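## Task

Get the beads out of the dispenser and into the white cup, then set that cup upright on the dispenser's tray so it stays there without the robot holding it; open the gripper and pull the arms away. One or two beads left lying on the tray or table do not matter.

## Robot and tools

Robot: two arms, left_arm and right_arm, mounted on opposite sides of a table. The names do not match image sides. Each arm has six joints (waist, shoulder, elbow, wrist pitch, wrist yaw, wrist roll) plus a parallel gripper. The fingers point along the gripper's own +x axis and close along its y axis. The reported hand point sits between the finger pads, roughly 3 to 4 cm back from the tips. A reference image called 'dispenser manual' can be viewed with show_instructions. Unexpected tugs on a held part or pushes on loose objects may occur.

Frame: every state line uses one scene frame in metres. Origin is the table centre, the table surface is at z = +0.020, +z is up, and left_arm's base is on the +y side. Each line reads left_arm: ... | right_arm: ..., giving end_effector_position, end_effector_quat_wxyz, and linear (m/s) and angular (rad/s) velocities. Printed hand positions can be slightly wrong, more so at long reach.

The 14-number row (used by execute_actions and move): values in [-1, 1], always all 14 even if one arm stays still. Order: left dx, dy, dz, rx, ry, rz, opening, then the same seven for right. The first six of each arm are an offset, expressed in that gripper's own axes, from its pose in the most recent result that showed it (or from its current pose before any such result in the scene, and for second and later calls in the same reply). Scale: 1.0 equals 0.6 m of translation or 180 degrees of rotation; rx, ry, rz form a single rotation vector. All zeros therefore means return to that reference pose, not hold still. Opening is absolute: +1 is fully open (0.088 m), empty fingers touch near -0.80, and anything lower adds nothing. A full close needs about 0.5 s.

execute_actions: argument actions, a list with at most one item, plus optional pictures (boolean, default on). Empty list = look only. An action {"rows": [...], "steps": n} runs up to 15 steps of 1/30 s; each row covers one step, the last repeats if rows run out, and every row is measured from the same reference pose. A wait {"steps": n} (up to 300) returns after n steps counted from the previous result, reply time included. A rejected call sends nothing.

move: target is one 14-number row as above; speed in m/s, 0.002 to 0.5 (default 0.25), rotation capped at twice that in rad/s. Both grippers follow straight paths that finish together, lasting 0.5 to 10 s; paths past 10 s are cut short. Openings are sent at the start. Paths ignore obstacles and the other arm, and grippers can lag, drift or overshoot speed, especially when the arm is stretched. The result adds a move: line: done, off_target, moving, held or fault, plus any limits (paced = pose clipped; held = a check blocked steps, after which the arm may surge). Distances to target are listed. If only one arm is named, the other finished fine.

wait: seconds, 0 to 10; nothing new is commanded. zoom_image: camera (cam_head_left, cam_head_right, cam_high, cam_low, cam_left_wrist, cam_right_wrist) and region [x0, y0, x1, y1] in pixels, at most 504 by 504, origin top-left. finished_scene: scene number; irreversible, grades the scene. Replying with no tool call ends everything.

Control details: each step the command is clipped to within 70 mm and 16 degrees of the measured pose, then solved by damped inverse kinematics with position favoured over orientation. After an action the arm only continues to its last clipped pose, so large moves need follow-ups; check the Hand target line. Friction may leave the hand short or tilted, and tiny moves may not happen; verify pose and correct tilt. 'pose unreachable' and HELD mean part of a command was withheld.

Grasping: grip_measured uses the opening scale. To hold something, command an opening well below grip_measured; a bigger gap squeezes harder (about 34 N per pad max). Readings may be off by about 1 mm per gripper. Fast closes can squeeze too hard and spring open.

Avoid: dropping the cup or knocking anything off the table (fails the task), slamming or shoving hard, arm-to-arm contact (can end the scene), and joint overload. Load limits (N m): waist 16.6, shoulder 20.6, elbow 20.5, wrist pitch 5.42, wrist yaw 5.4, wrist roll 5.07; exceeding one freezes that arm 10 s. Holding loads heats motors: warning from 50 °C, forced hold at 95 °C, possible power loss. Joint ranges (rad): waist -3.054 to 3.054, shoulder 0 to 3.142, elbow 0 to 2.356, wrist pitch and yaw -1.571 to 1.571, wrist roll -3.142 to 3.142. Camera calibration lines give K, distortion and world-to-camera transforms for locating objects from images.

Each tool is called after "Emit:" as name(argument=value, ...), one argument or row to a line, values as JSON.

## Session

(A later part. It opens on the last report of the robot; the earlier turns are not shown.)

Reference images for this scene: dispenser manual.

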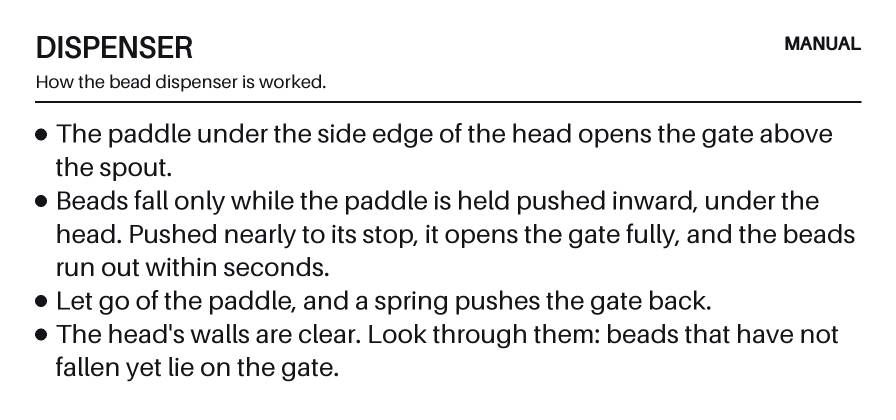

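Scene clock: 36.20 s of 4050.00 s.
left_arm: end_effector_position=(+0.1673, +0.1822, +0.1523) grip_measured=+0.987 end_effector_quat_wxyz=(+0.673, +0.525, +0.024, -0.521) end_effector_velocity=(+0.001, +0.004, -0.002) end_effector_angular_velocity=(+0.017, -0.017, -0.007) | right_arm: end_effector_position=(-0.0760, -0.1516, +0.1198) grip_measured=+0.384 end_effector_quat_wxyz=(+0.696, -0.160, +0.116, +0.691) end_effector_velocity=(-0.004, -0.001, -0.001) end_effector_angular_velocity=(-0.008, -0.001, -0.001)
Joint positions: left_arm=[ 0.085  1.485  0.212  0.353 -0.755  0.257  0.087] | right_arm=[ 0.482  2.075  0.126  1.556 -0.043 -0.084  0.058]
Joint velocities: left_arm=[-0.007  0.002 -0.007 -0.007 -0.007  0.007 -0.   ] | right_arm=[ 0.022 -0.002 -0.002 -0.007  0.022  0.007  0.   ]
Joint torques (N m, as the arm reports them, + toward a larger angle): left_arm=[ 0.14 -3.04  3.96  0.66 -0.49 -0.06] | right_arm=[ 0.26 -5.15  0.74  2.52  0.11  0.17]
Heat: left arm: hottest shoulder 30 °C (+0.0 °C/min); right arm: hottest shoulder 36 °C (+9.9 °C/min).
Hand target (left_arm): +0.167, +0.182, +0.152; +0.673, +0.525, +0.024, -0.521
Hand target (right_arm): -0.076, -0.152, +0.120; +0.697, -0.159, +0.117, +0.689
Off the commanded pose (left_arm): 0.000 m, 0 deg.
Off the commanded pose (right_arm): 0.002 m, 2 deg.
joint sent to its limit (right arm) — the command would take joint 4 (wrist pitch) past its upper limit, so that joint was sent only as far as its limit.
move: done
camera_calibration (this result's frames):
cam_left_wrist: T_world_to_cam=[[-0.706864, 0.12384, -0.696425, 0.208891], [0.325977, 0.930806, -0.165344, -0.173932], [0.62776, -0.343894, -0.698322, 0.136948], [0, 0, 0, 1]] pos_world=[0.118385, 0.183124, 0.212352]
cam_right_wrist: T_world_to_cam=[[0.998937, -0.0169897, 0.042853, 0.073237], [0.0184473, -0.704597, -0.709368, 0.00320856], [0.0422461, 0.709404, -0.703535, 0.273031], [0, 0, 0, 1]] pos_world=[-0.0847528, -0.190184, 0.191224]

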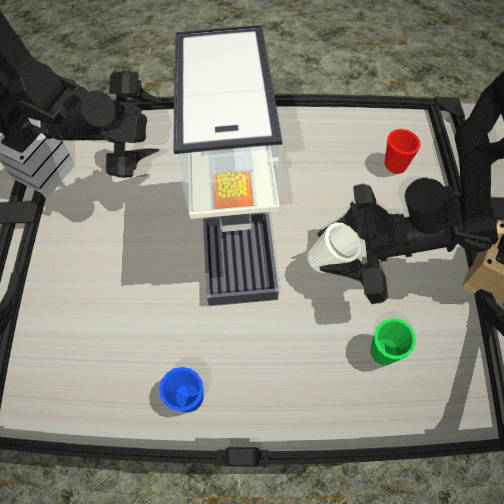

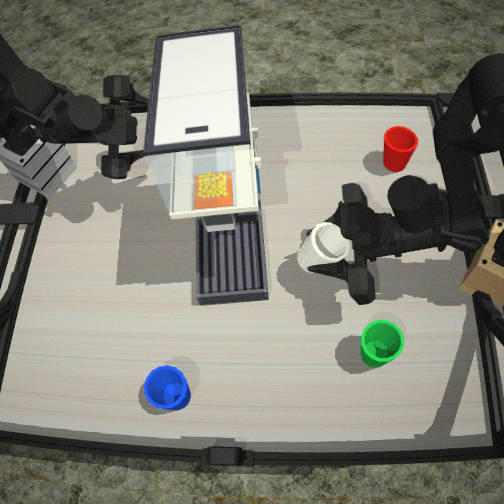

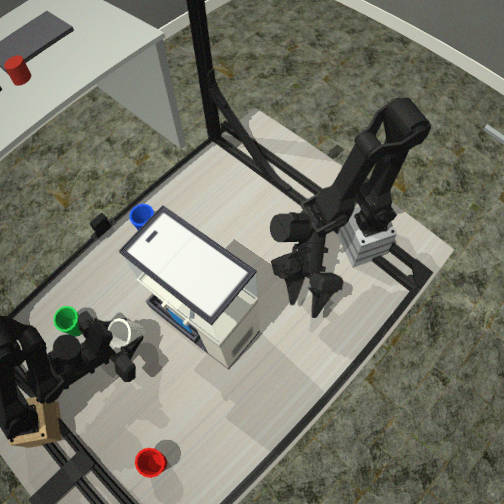

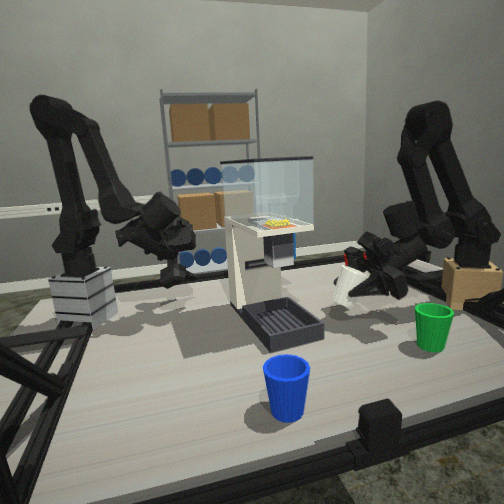

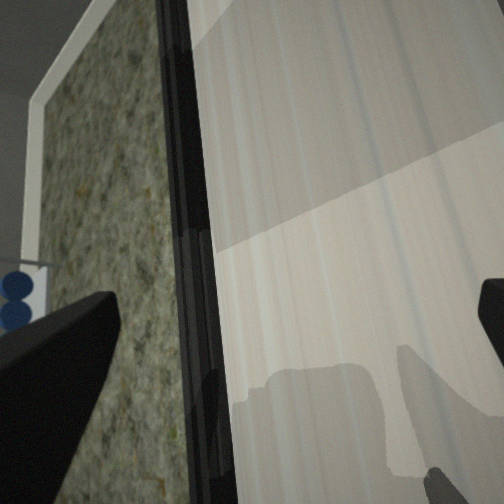

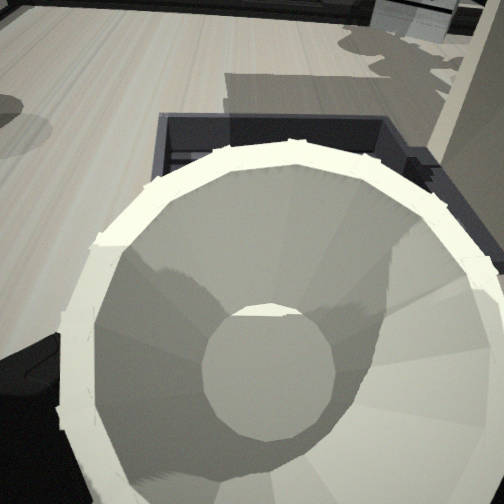

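Emit:
move(
  target=[0,0,0,0,0,0,1,0,0,0.03,0,0.1,0,0.1],
  speed=0.08,
)

Scene clock: 44.97 s of 4050.00 s.
left_arm: end_effector_position=(+0.1673, +0.1822, +0.1523) grip_measured=+0.987 end_effector_quat_wxyz=(+0.673, +0.525, +0.024, -0.521) end_effector_velocity=(+0.002, +0.004, -0.002) end_effector_angular_velocity=(+0.021, -0.019, -0.002) | right_arm: end_effector_position=(-0.0773, -0.1524, +0.1280) grip_measured=+0.383 end_effector_quat_wxyz=(+0.664, -0.275, +0.235, +0.654) end_effector_velocity=(-0.001, -0.006, -0.007) end_effector_angular_velocity=(-0.047, -0.009, +0.018)
Joint positions: left_arm=[ 0.085  1.485  0.212  0.353 -0.755  0.257  0.087] | right_arm=[ 0.508  1.549  0.315  0.497  0.003 -0.077  0.058]
Joint velocities: left_arm=[-0.002 -0.002 -0.002 -0.022 -0.007  0.007 -0.   ] | right_arm=[-0.002 -0.002  0.002 -0.051 -0.007 -0.022 -0.   ]
Joint torques (N m, as the arm reports them, + toward a larger angle): left_arm=[ 0.04 -3.    4.02  0.64 -0.48 -0.03] | right_arm=[ 0.25 -7.18  5.75  1.91  0.14  0.13]
Heat: left arm: hottest shoulder 30 °C (+0.0 °C/min); right arm: hottest shoulder 35 °C (+6.7 °C/min).
Hand target (left_arm): +0.167, +0.182, +0.152; +0.673, +0.525, +0.024, -0.521
Hand target (right_arm): -0.077, -0.145, +0.138; +0.669, -0.266, +0.224, +0.657
Off the commanded pose (left_arm): 0.000 m, 0 deg.
Off the commanded pose (right_arm): 0.011 m, 2 deg.
move: off_target (right_arm)
camera_calibration (this result's frames):
cam_left_wrist: T_world_to_cam=[[-0.706864, 0.12384, -0.696425, 0.208891], [0.325977, 0.930806, -0.165344, -0.173932], [0.62776, -0.343894, -0.698322, 0.136948], [0, 0, 0, 1]] pos_world=[0.118385, 0.183124, 0.212352]
cam_right_wrist: T_world_to_cam=[[0.998647, -0.0184445, 0.0486168, 0.0732569], [0.00423346, -0.90303, -0.429557, -0.0587206], [0.0518254, 0.429181, -0.90173, 0.262806], [0, 0, 0, 1]] pos_world=[-0.0865292, -0.164467, 0.208195]

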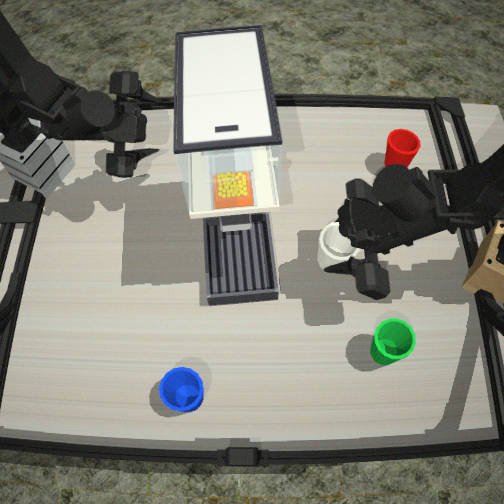

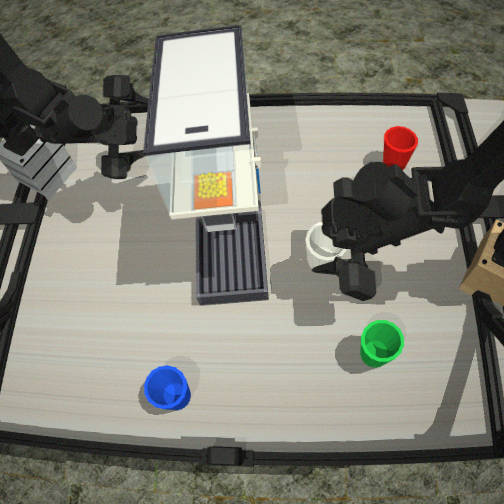

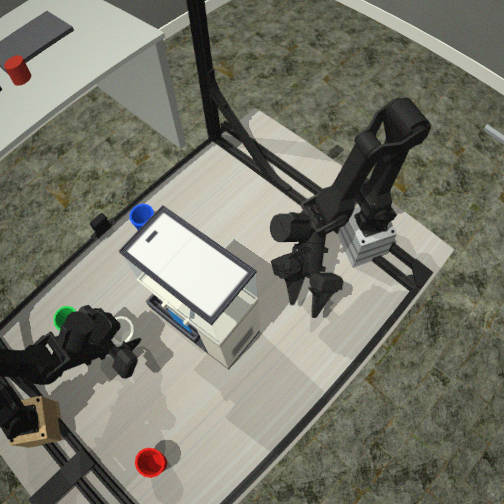

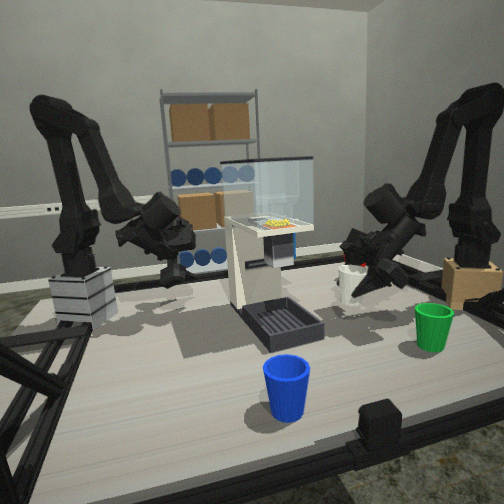

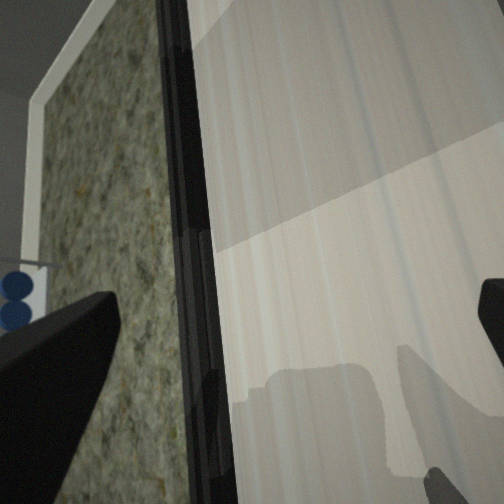

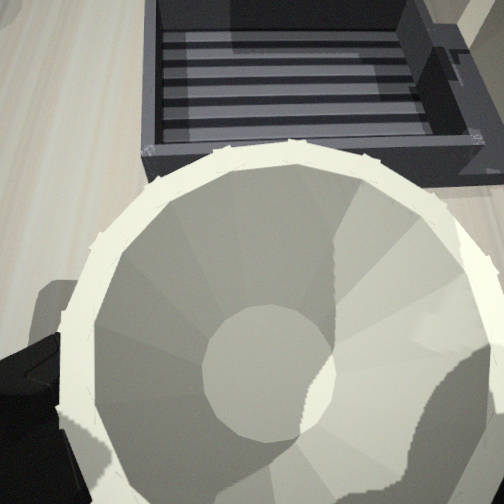

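Emit:
move(
  target=[0,0,0,0,0,0,1,0.17,0.047,0.17,0,0,0,0.1],
  speed=0.06,
)

Scene clock: 52.40 s of 4050.00 s.
left_arm: end_effector_position=(+0.1673, +0.1822, +0.1523) grip_measured=+0.987 end_effector_quat_wxyz=(+0.673, +0.525, +0.024, -0.521) end_effector_velocity=(-0.000, +0.002, -0.000) end_effector_angular_velocity=(-0.006, +0.007, +0.010) | right_arm: end_effector_position=(-0.1068, -0.0147, +0.1305) grip_measured=+0.382 end_effector_quat_wxyz=(+0.661, -0.280, +0.239, +0.654) end_effector_velocity=(-0.000, +0.000, -0.004) end_effector_angular_velocity=(-0.013, -0.001, +0.008)
Joint positions: left_arm=[ 0.085  1.485  0.212  0.353 -0.755  0.257  0.087] | right_arm=[ 0.61   1.968  0.897  0.319  0.074 -0.009  0.058]
Joint velocities: left_arm=[-0.007 -0.002 -0.002 -0.007 -0.007 -0.022 -0.   ] | right_arm=[-0.002  0.012  0.007 -0.007 -0.007 -0.007 -0.   ]
Joint torques (N m, as the arm reports them, + toward a larger angle): left_arm=[ 0.13 -3.01  3.95  0.67 -0.49 -0.04] | right_arm=[ 0.15 -8.8   6.27  1.87  0.17  0.14]
Heat: left arm: hottest shoulder 30 °C (+0.0 °C/min); right arm: hottest shoulder 35 °C (+5.7 °C/min).
Hand target (left_arm): +0.167, +0.182, +0.152; +0.673, +0.525, +0.024, -0.521
Hand target (right_arm): -0.107, -0.009, +0.134; +0.664, -0.275, +0.235, +0.655
Off the commanded pose (left_arm): 0.000 m, 0 deg.
Off the commanded pose (right_arm): 0.007 m, 1 deg.
move: done
camera_calibration (this result's frames):
cam_left_wrist: T_world_to_cam=[[-0.706864, 0.12384, -0.696425, 0.208891], [0.325977, 0.930806, -0.165344, -0.173932], [0.62776, -0.343894, -0.698322, 0.136948], [0, 0, 0, 1]] pos_world=[0.118385, 0.183124, 0.212352]
cam_right_wrist: T_world_to_cam=[[0.998757, -0.0146981, 0.0476243, 0.105321], [0.00656964, -0.908367, -0.418121, 0.0655845], [0.049406, 0.417915, -0.907142, 0.207755], [0, 0, 0, 1]] pos_world=[-0.115885, -0.0257011, 0.21087]

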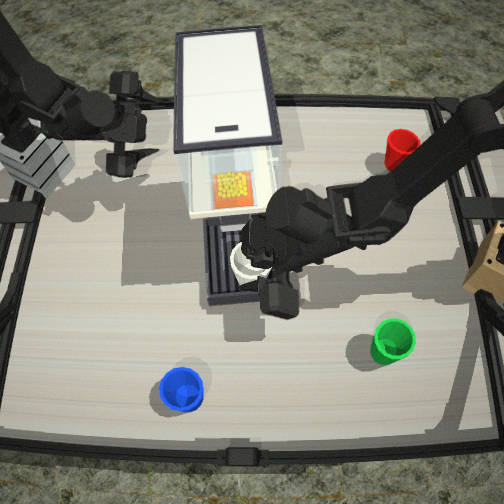

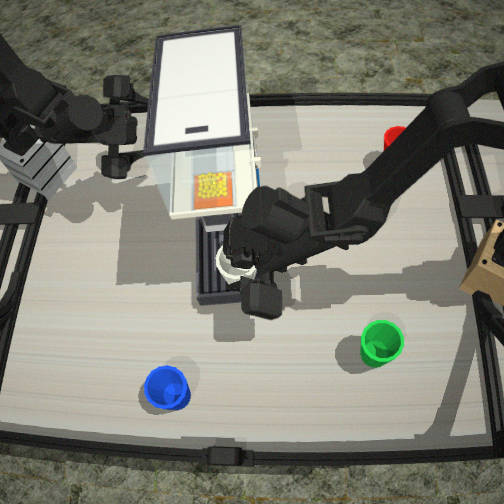

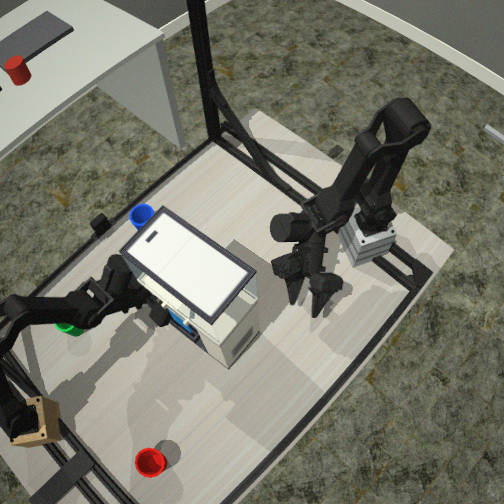

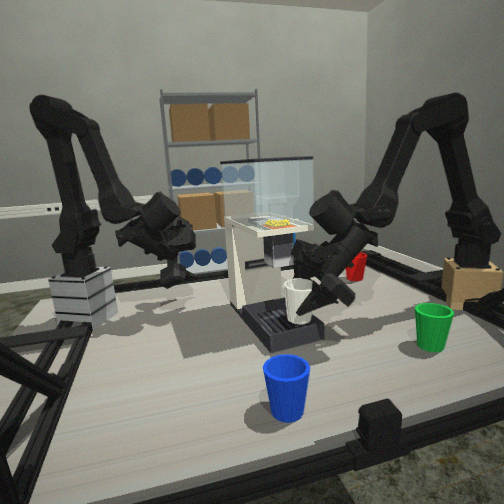

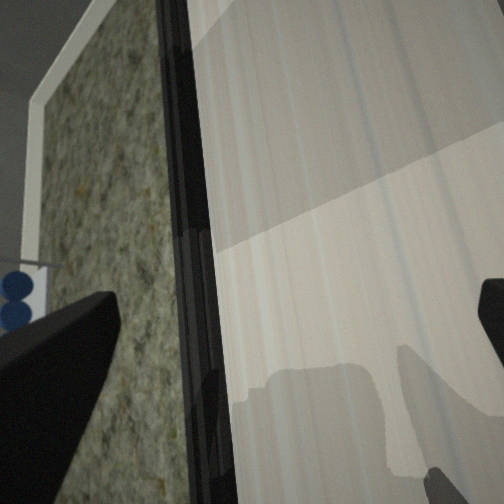

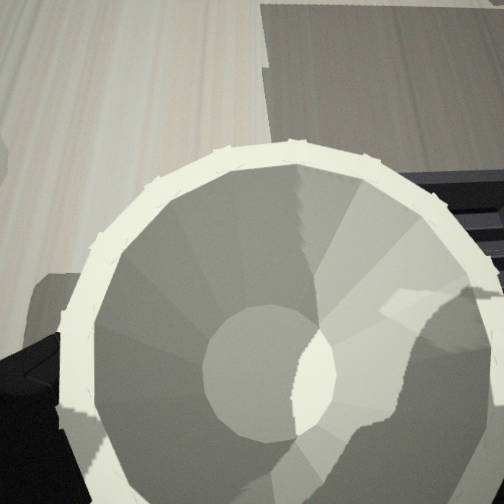

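Emit:
move(
  target=[0,0,0,0,0,0,1,0.034,-0.017,-0.038,0,0,0,0.1],
  speed=0.03,
)

Emit:
move(
  target=[0,0,0,0,0,0,1,0,0,0,0,0,0,1],
)

Scene clock: 56.23 s of 4050.00 s.
left_arm: end_effector_position=(+0.1673, +0.1822, +0.1523) grip_measured=+0.987 end_effector_quat_wxyz=(+0.673, +0.525, +0.024, -0.521) end_effector_velocity=(+0.003, +0.001, +0.002) end_effector_angular_velocity=(-0.015, -0.002, +0.024) | right_arm: end_effector_position=(-0.1018, -0.0054, +0.1214) grip_measured=+0.382 end_effector_quat_wxyz=(+0.665, -0.263, +0.221, +0.663) end_effector_velocity=(+0.002, +0.000, -0.001) end_effector_angular_velocity=(+0.002, +0.010, -0.006)
Joint positions: left_arm=[ 0.085  1.485  0.212  0.353 -0.755  0.257  0.087] | right_arm=[ 0.591  2.028  0.888  0.441  0.055 -0.028  0.058]
Joint velocities: left_arm=[-0.002 -0.007 -0.002 -0.007 -0.022 -0.022  0.   ] | right_arm=[-0.007  0.002 -0.002  0.007 -0.007  0.007 -0.   ]
Joint torques (N m, as the arm reports them, + toward a larger angle): left_arm=[ 0.11 -3.    4.01  0.65 -0.47 -0.05] | right_arm=[-1.7  -6.08  2.46  1.47 -0.14 -0.04]
Heat: left arm: hottest shoulder 30 °C (+0.0 °C/min); right arm: hottest shoulder 35 °C (+5.3 °C/min).
Hand target (left_arm): +0.167, +0.182, +0.152; +0.673, +0.525, +0.024, -0.521
Hand target (right_arm): -0.095, -0.016, +0.101; +0.661, -0.279, +0.239, +0.654
Off the commanded pose (left_arm): 0.000 m, 0 deg.
Off the commanded pose (right_arm): 0.024 m, 3 deg.
move: off_target (right_arm)
camera_calibration (this result's frames):
cam_left_wrist: T_world_to_cam=[[-0.706864, 0.12384, -0.696425, 0.208891], [0.325977, 0.930806, -0.165344, -0.173932], [0.62776, -0.343894, -0.698322, 0.136948], [0, 0, 0, 1]] pos_world=[0.118385, 0.183124, 0.212352]
cam_right_wrist: T_world_to_cam=[[0.998922, -0.00812054, 0.0457043, 0.101115], [0.0140919, -0.885067, -0.46525, 0.07678], [0.0442295, 0.465393, -0.883998, 0.192206], [0, 0, 0, 1]] pos_world=[-0.110589, -0.0206745, 0.20101]

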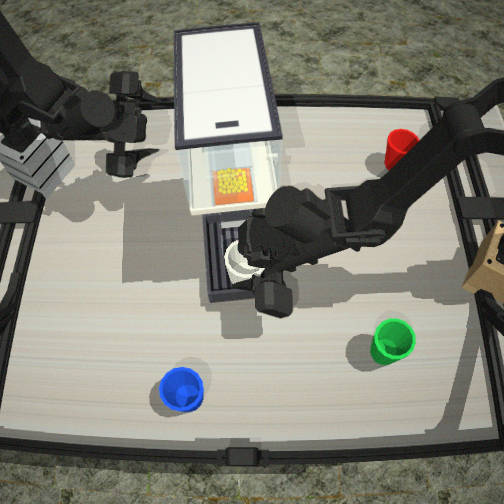

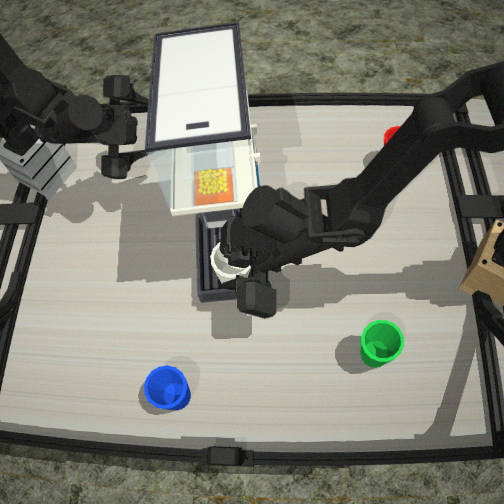

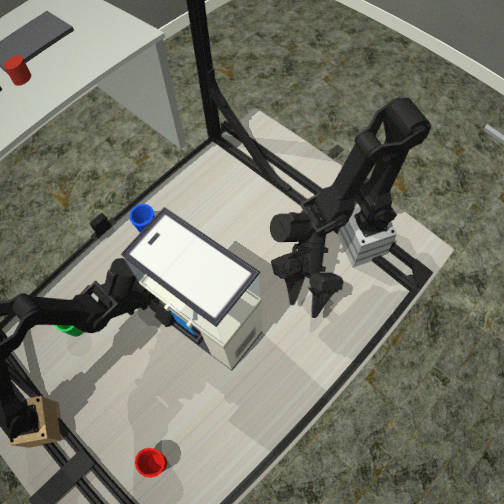

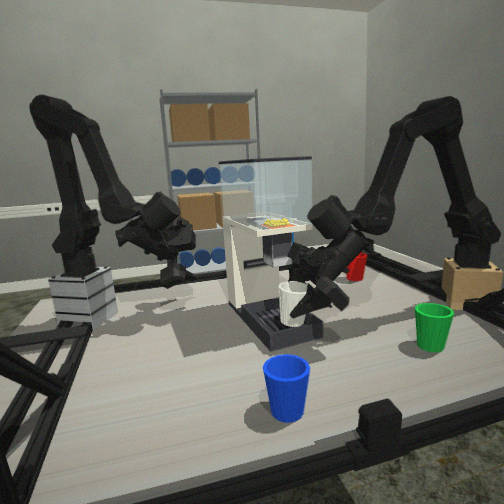

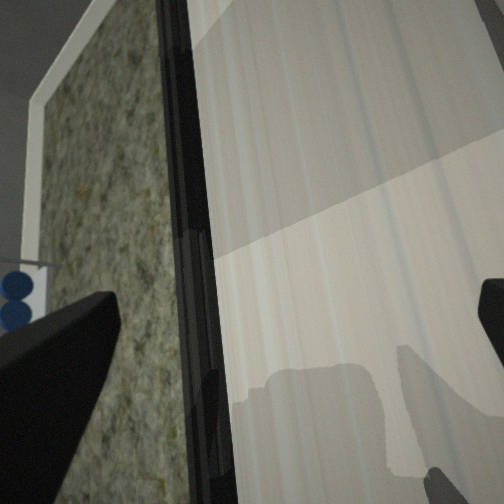

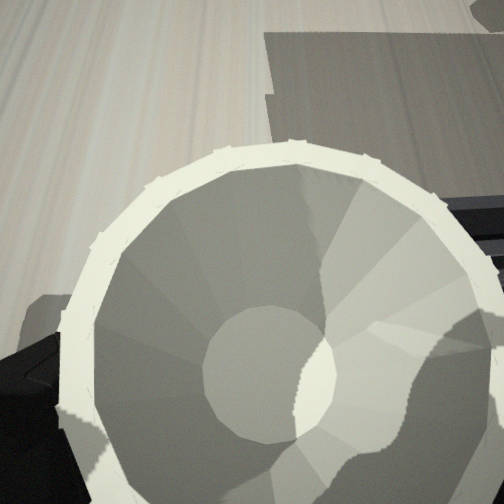

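Scene clock: 56.97 s of 4050.00 s.
left_arm: end_effector_position=(+0.1673, +0.1822, +0.1523) grip_measured=+0.987 end_effector_quat_wxyz=(+0.673, +0.525, +0.024, -0.521) end_effector_velocity=(+0.001, +0.002, -0.000) end_effector_angular_velocity=(+0.001, -0.003, +0.006) | right_arm: end_effector_position=(-0.1016, -0.0055, +0.1210) grip_measured=+1.000 end_effector_quat_wxyz=(+0.665, -0.263, +0.221, +0.663) end_effector_velocity=(+0.002, -0.002, -0.003) end_effector_angular_velocity=(-0.013, -0.001, +0.003)
Joint positions: left_arm=[ 0.085  1.485  0.212  0.353 -0.755  0.257  0.087] | right_arm=[ 0.591  2.028  0.888  0.44   0.055 -0.028  0.088]
Joint velocities: left_arm=[-0.002 -0.002 -0.002 -0.007 -0.007 -0.007  0.   ] | right_arm=[-0.007  0.002 -0.002 -0.007 -0.007 -0.007  0.   ]
Joint torques (N m, as the arm reports them, + toward a larger angle): left_arm=[ 0.08 -2.99  3.93  0.67 -0.48 -0.05] | right_arm=[-0.05 -9.83  4.4   1.84  0.02  0.02]
Heat: left arm: hottest shoulder 30 °C (+0.0 °C/min); right arm: hottest shoulder 35 °C (+5.3 °C/min).
Hand target (left_arm): +0.167, +0.182, +0.152; +0.673, +0.525, +0.024, -0.521
Hand target (right_arm): -0.102, -0.005, +0.121; +0.665, -0.263, +0.221, +0.663
Off the commanded pose (left_arm): 0.000 m, 0 deg.
Off the commanded pose (right_arm): 0.000 m, 0 deg.
move: done
camera_calibration (this result's frames):
cam_left_wrist: T_world_to_cam=[[-0.706864, 0.12384, -0.696425, 0.208891], [0.325977, 0.930806, -0.165344, -0.173932], [0.62776, -0.343894, -0.698322, 0.136948], [0, 0, 0, 1]] pos_world=[0.118385, 0.183124, 0.212352]
cam_right_wrist: T_world_to_cam=[[0.998938, -0.00892287, 0.045197, 0.101005], [0.0130781, -0.885779, -0.463923, 0.0761706], [0.0441741, 0.464021, -0.884722, 0.192045], [0, 0, 0, 1]] pos_world=[-0.110377, -0.0207415, 0.200679]

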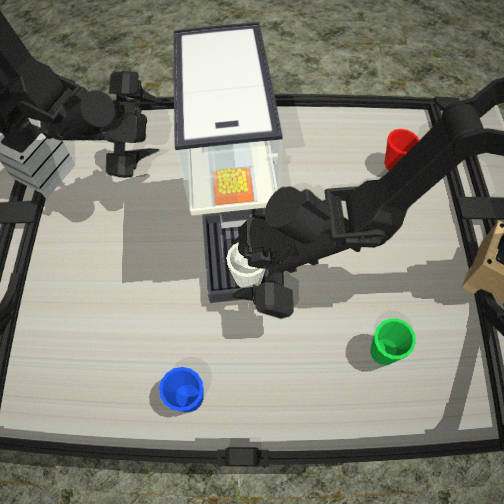

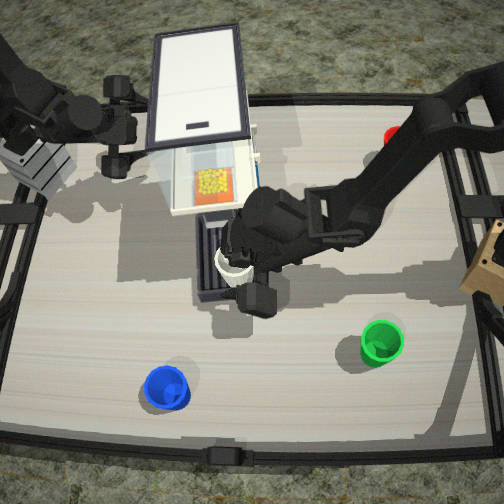

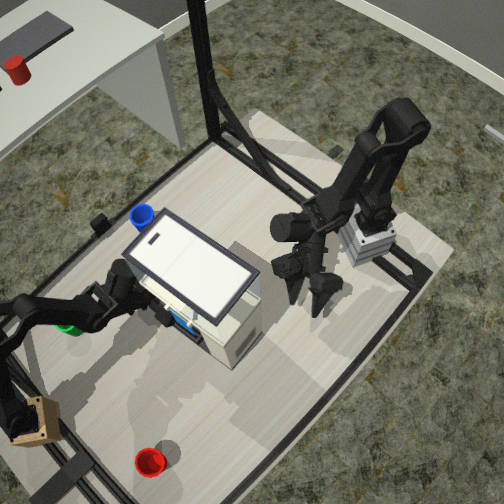

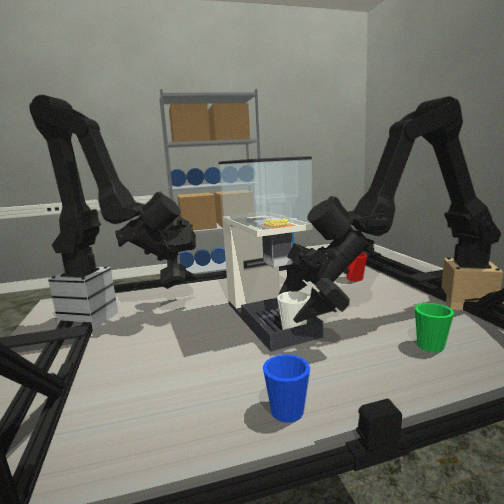

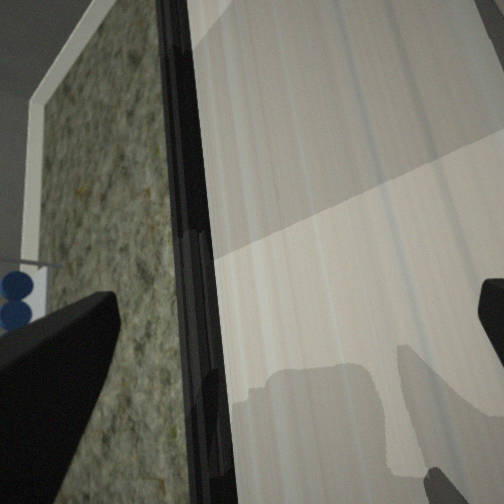

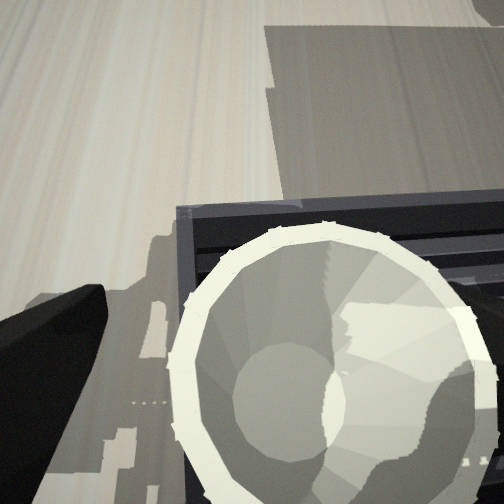

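Emit:
move(
  target=[0,0,0,0,0,0,1,0.012,-0.027,-0.03,0,-0.19,0,1],
  speed=0.04,
)

Scene clock: 76.47 s of 4050.00 s.
left_arm: end_effector_position=(+0.1673, +0.1823, +0.1522) grip_measured=+0.987 end_effector_quat_wxyz=(+0.673, +0.525, +0.024, -0.521) end_effector_velocity=(+0.004, +0.002, -0.000) end_effector_angular_velocity=(+0.008, -0.026, +0.012) | right_arm: end_effector_position=(-0.0848, -0.0090, +0.1089) grip_measured=+1.000 end_effector_quat_wxyz=(+0.699, -0.077, +0.037, +0.711) end_effector_velocity=(+0.000, -0.000, +0.002) end_effector_angular_velocity=(+0.007, -0.006, +0.006)
Joint positions: left_arm=[ 0.085  1.485  0.212  0.353 -0.755  0.257  0.087] | right_arm=[ 0.524  2.426  0.703  1.562 -0.037 -0.061  0.088]
Joint velocities: left_arm=[ 0.002  0.002 -0.002 -0.007 -0.022  0.007 -0.   ] | right_arm=[-0.002 -0.002 -0.002  0.007 -0.007 -0.007  0.   ]
Joint torques (N m, as the arm reports them, + toward a larger angle): left_arm=[ 0.14 -2.97  4.03  0.66 -0.49 -0.05] | right_arm=[-0.38 -7.66  2.08  2.11 -0.14 -0.02]
Heat: left arm: hottest shoulder 30 °C (+0.0 °C/min); right arm: hottest shoulder 37 °C (+4.0 °C/min).
Hand target (left_arm): +0.167, +0.182, +0.152; +0.673, +0.525, +0.024, -0.521
Hand target (right_arm): -0.084, -0.011, +0.103; +0.697, -0.081, +0.041, +0.711
Off the commanded pose (left_arm): 0.000 m, 0 deg.
Off the commanded pose (right_arm): 0.006 m, 3 deg.
joint sent to its limit (right arm) — the command would take joint 4 (wrist pitch) past its upper limit, so that joint was sent only as far as its limit.
After step 90, 8.80 s passed at rest.
move: off_target (right_arm)
camera_calibration (this result's frames):
cam_left_wrist: T_world_to_cam=[[-0.706759, 0.124084, -0.696487, 0.208819], [0.326001, 0.930864, -0.164969, -0.174064], [0.627865, -0.343649, -0.698349, 0.136865], [0, 0, 0, 1]] pos_world=[0.118397, 0.183152, 0.212304]
cam_right_wrist: T_world_to_cam=[[0.999499, 0.00439939, 0.0313381, 0.0864095], [0.0290186, -0.522446, -0.852179, 0.11415], [0.0126234, 0.852661, -0.522312, 0.143593], [0, 0, 0, 1]] pos_world=[-0.0914913, -0.0631791, 0.169569]

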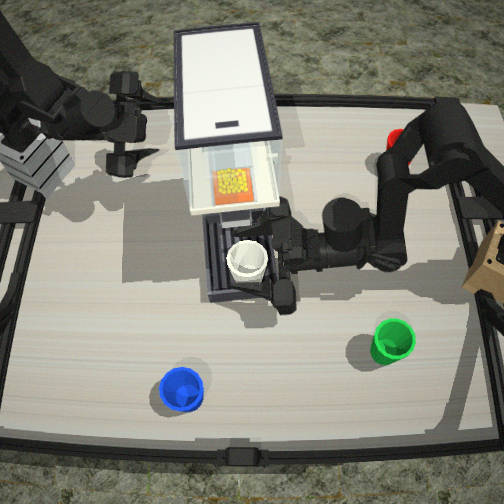

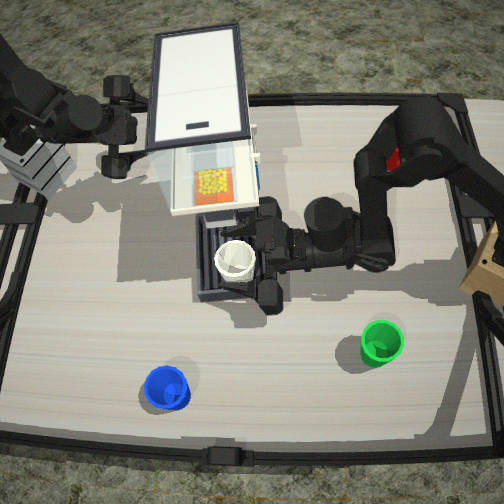

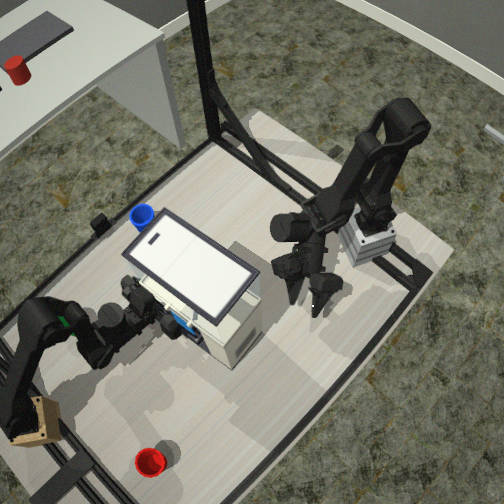

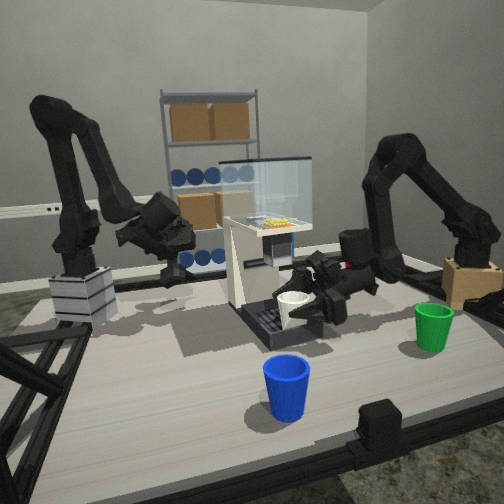

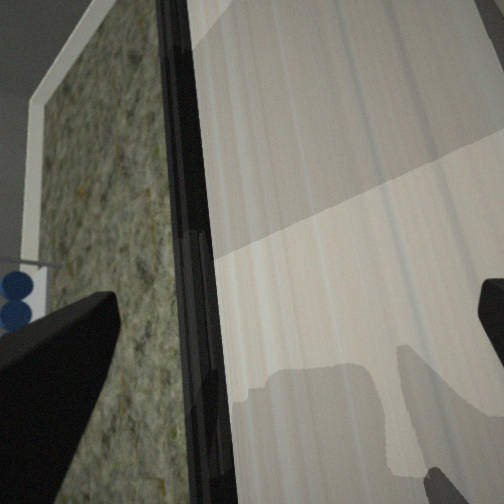

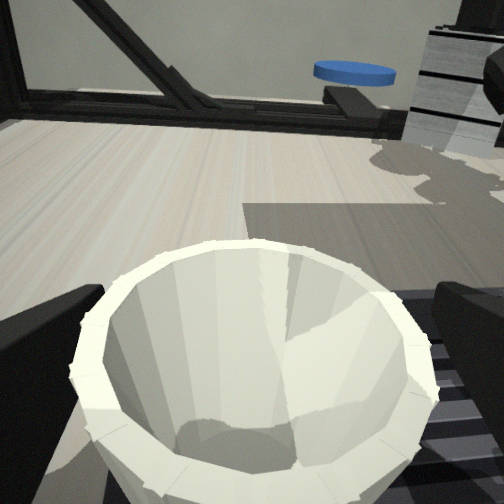

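Emit:
move(
  target=[0,0,0,0,0,0,1,0,-0.095,0,0,0,0,1],
  speed=0.03,
)

Scene clock: 81.13 s of 4050.00 s.
left_arm: end_effector_position=(+0.1673, +0.1823, +0.1522) grip_measured=+0.987 end_effector_quat_wxyz=(+0.673, +0.525, +0.024, -0.521) end_effector_velocity=(+0.002, +0.001, +0.000) end_effector_angular_velocity=(-0.015, +0.010, +0.020) | right_arm: end_effector_position=(-0.0302, -0.0109, +0.1056) grip_measured=+1.000 end_effector_quat_wxyz=(+0.697, -0.081, +0.045, +0.712) end_effector_velocity=(-0.000, -0.001, -0.001) end_effector_angular_velocity=(-0.007, +0.010, +0.003)
Joint positions: left_arm=[ 0.085  1.485  0.212  0.353 -0.755  0.257  0.087] | right_arm=[ 0.347  2.426  0.723  1.521 -0.216 -0.089  0.088]
Joint velocities: left_arm=[ 0.002 -0.002 -0.007  0.007 -0.007 -0.022 -0.   ] | right_arm=[-0.002 -0.002 -0.002 -0.007 -0.007  0.007  0.   ]
Joint torques (N m, as the arm reports them, + toward a larger angle): left_arm=[ 0.09 -3.    3.97  0.65 -0.48 -0.03] | right_arm=[ -0.6  -11.13   2.79   1.83  -0.03  -0.03]
Heat: left arm: hottest shoulder 30 °C (+0.0 °C/min); right arm: hottest shoulder 37 °C (+4.0 °C/min).
Hand target (left_arm): +0.167, +0.182, +0.152; +0.673, +0.525, +0.024, -0.521
Hand target (right_arm): -0.027, -0.008, +0.112; +0.699, -0.077, +0.037, +0.710
Off the commanded pose (left_arm): 0.000 m, 0 deg.
Off the commanded pose (right_arm): 0.007 m, 1 deg.
move: done
camera_calibration (this result's frames):
cam_left_wrist: T_world_to_cam=[[-0.706759, 0.124084, -0.696487, 0.208819], [0.326001, 0.930864, -0.164969, -0.174064], [0.627865, -0.343649, -0.698349, 0.136865], [0, 0, 0, 1]] pos_world=[0.118397, 0.183152, 0.212304]
cam_right_wrist: T_world_to_cam=[[0.999618, 0.00819062, 0.0263954, 0.0325001], [0.026667, -0.536674, -0.843368, 0.107603], [0.00725803, 0.84375, -0.536687, 0.144038], [0, 0, 0, 1]] pos_world=[-0.0364026, -0.0640501, 0.167195]

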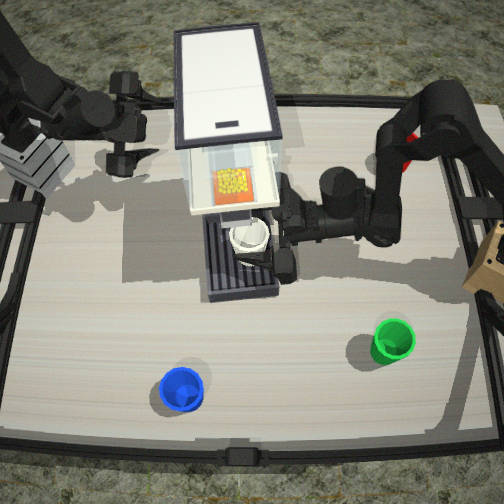

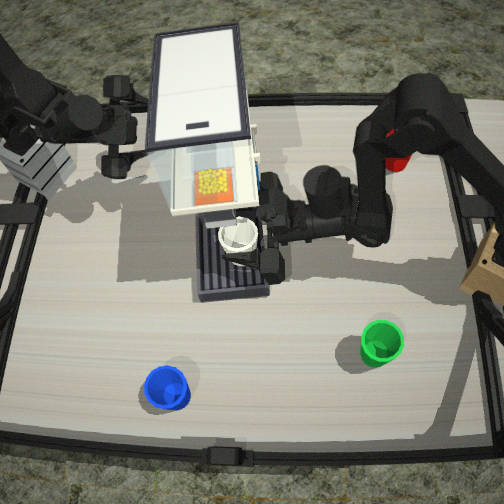

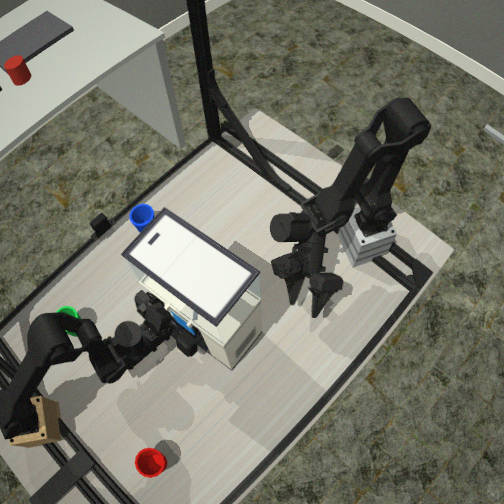

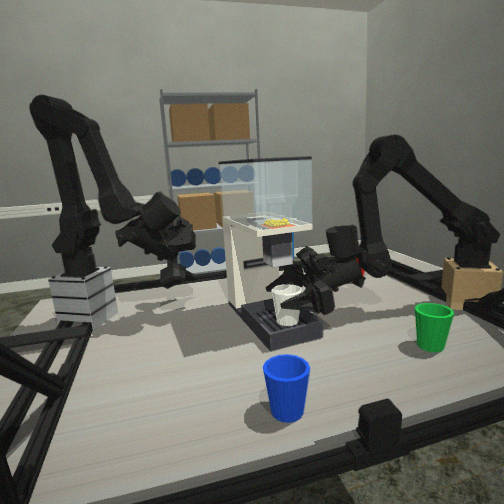

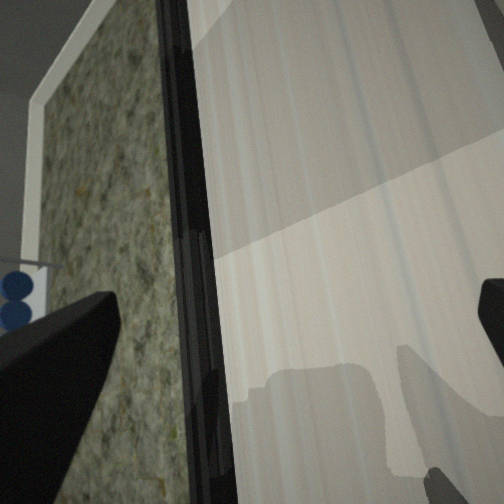

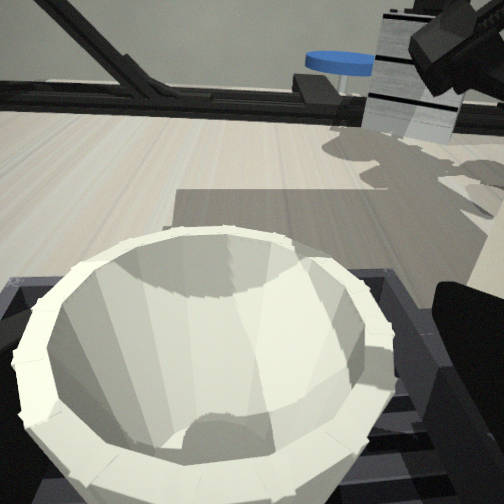

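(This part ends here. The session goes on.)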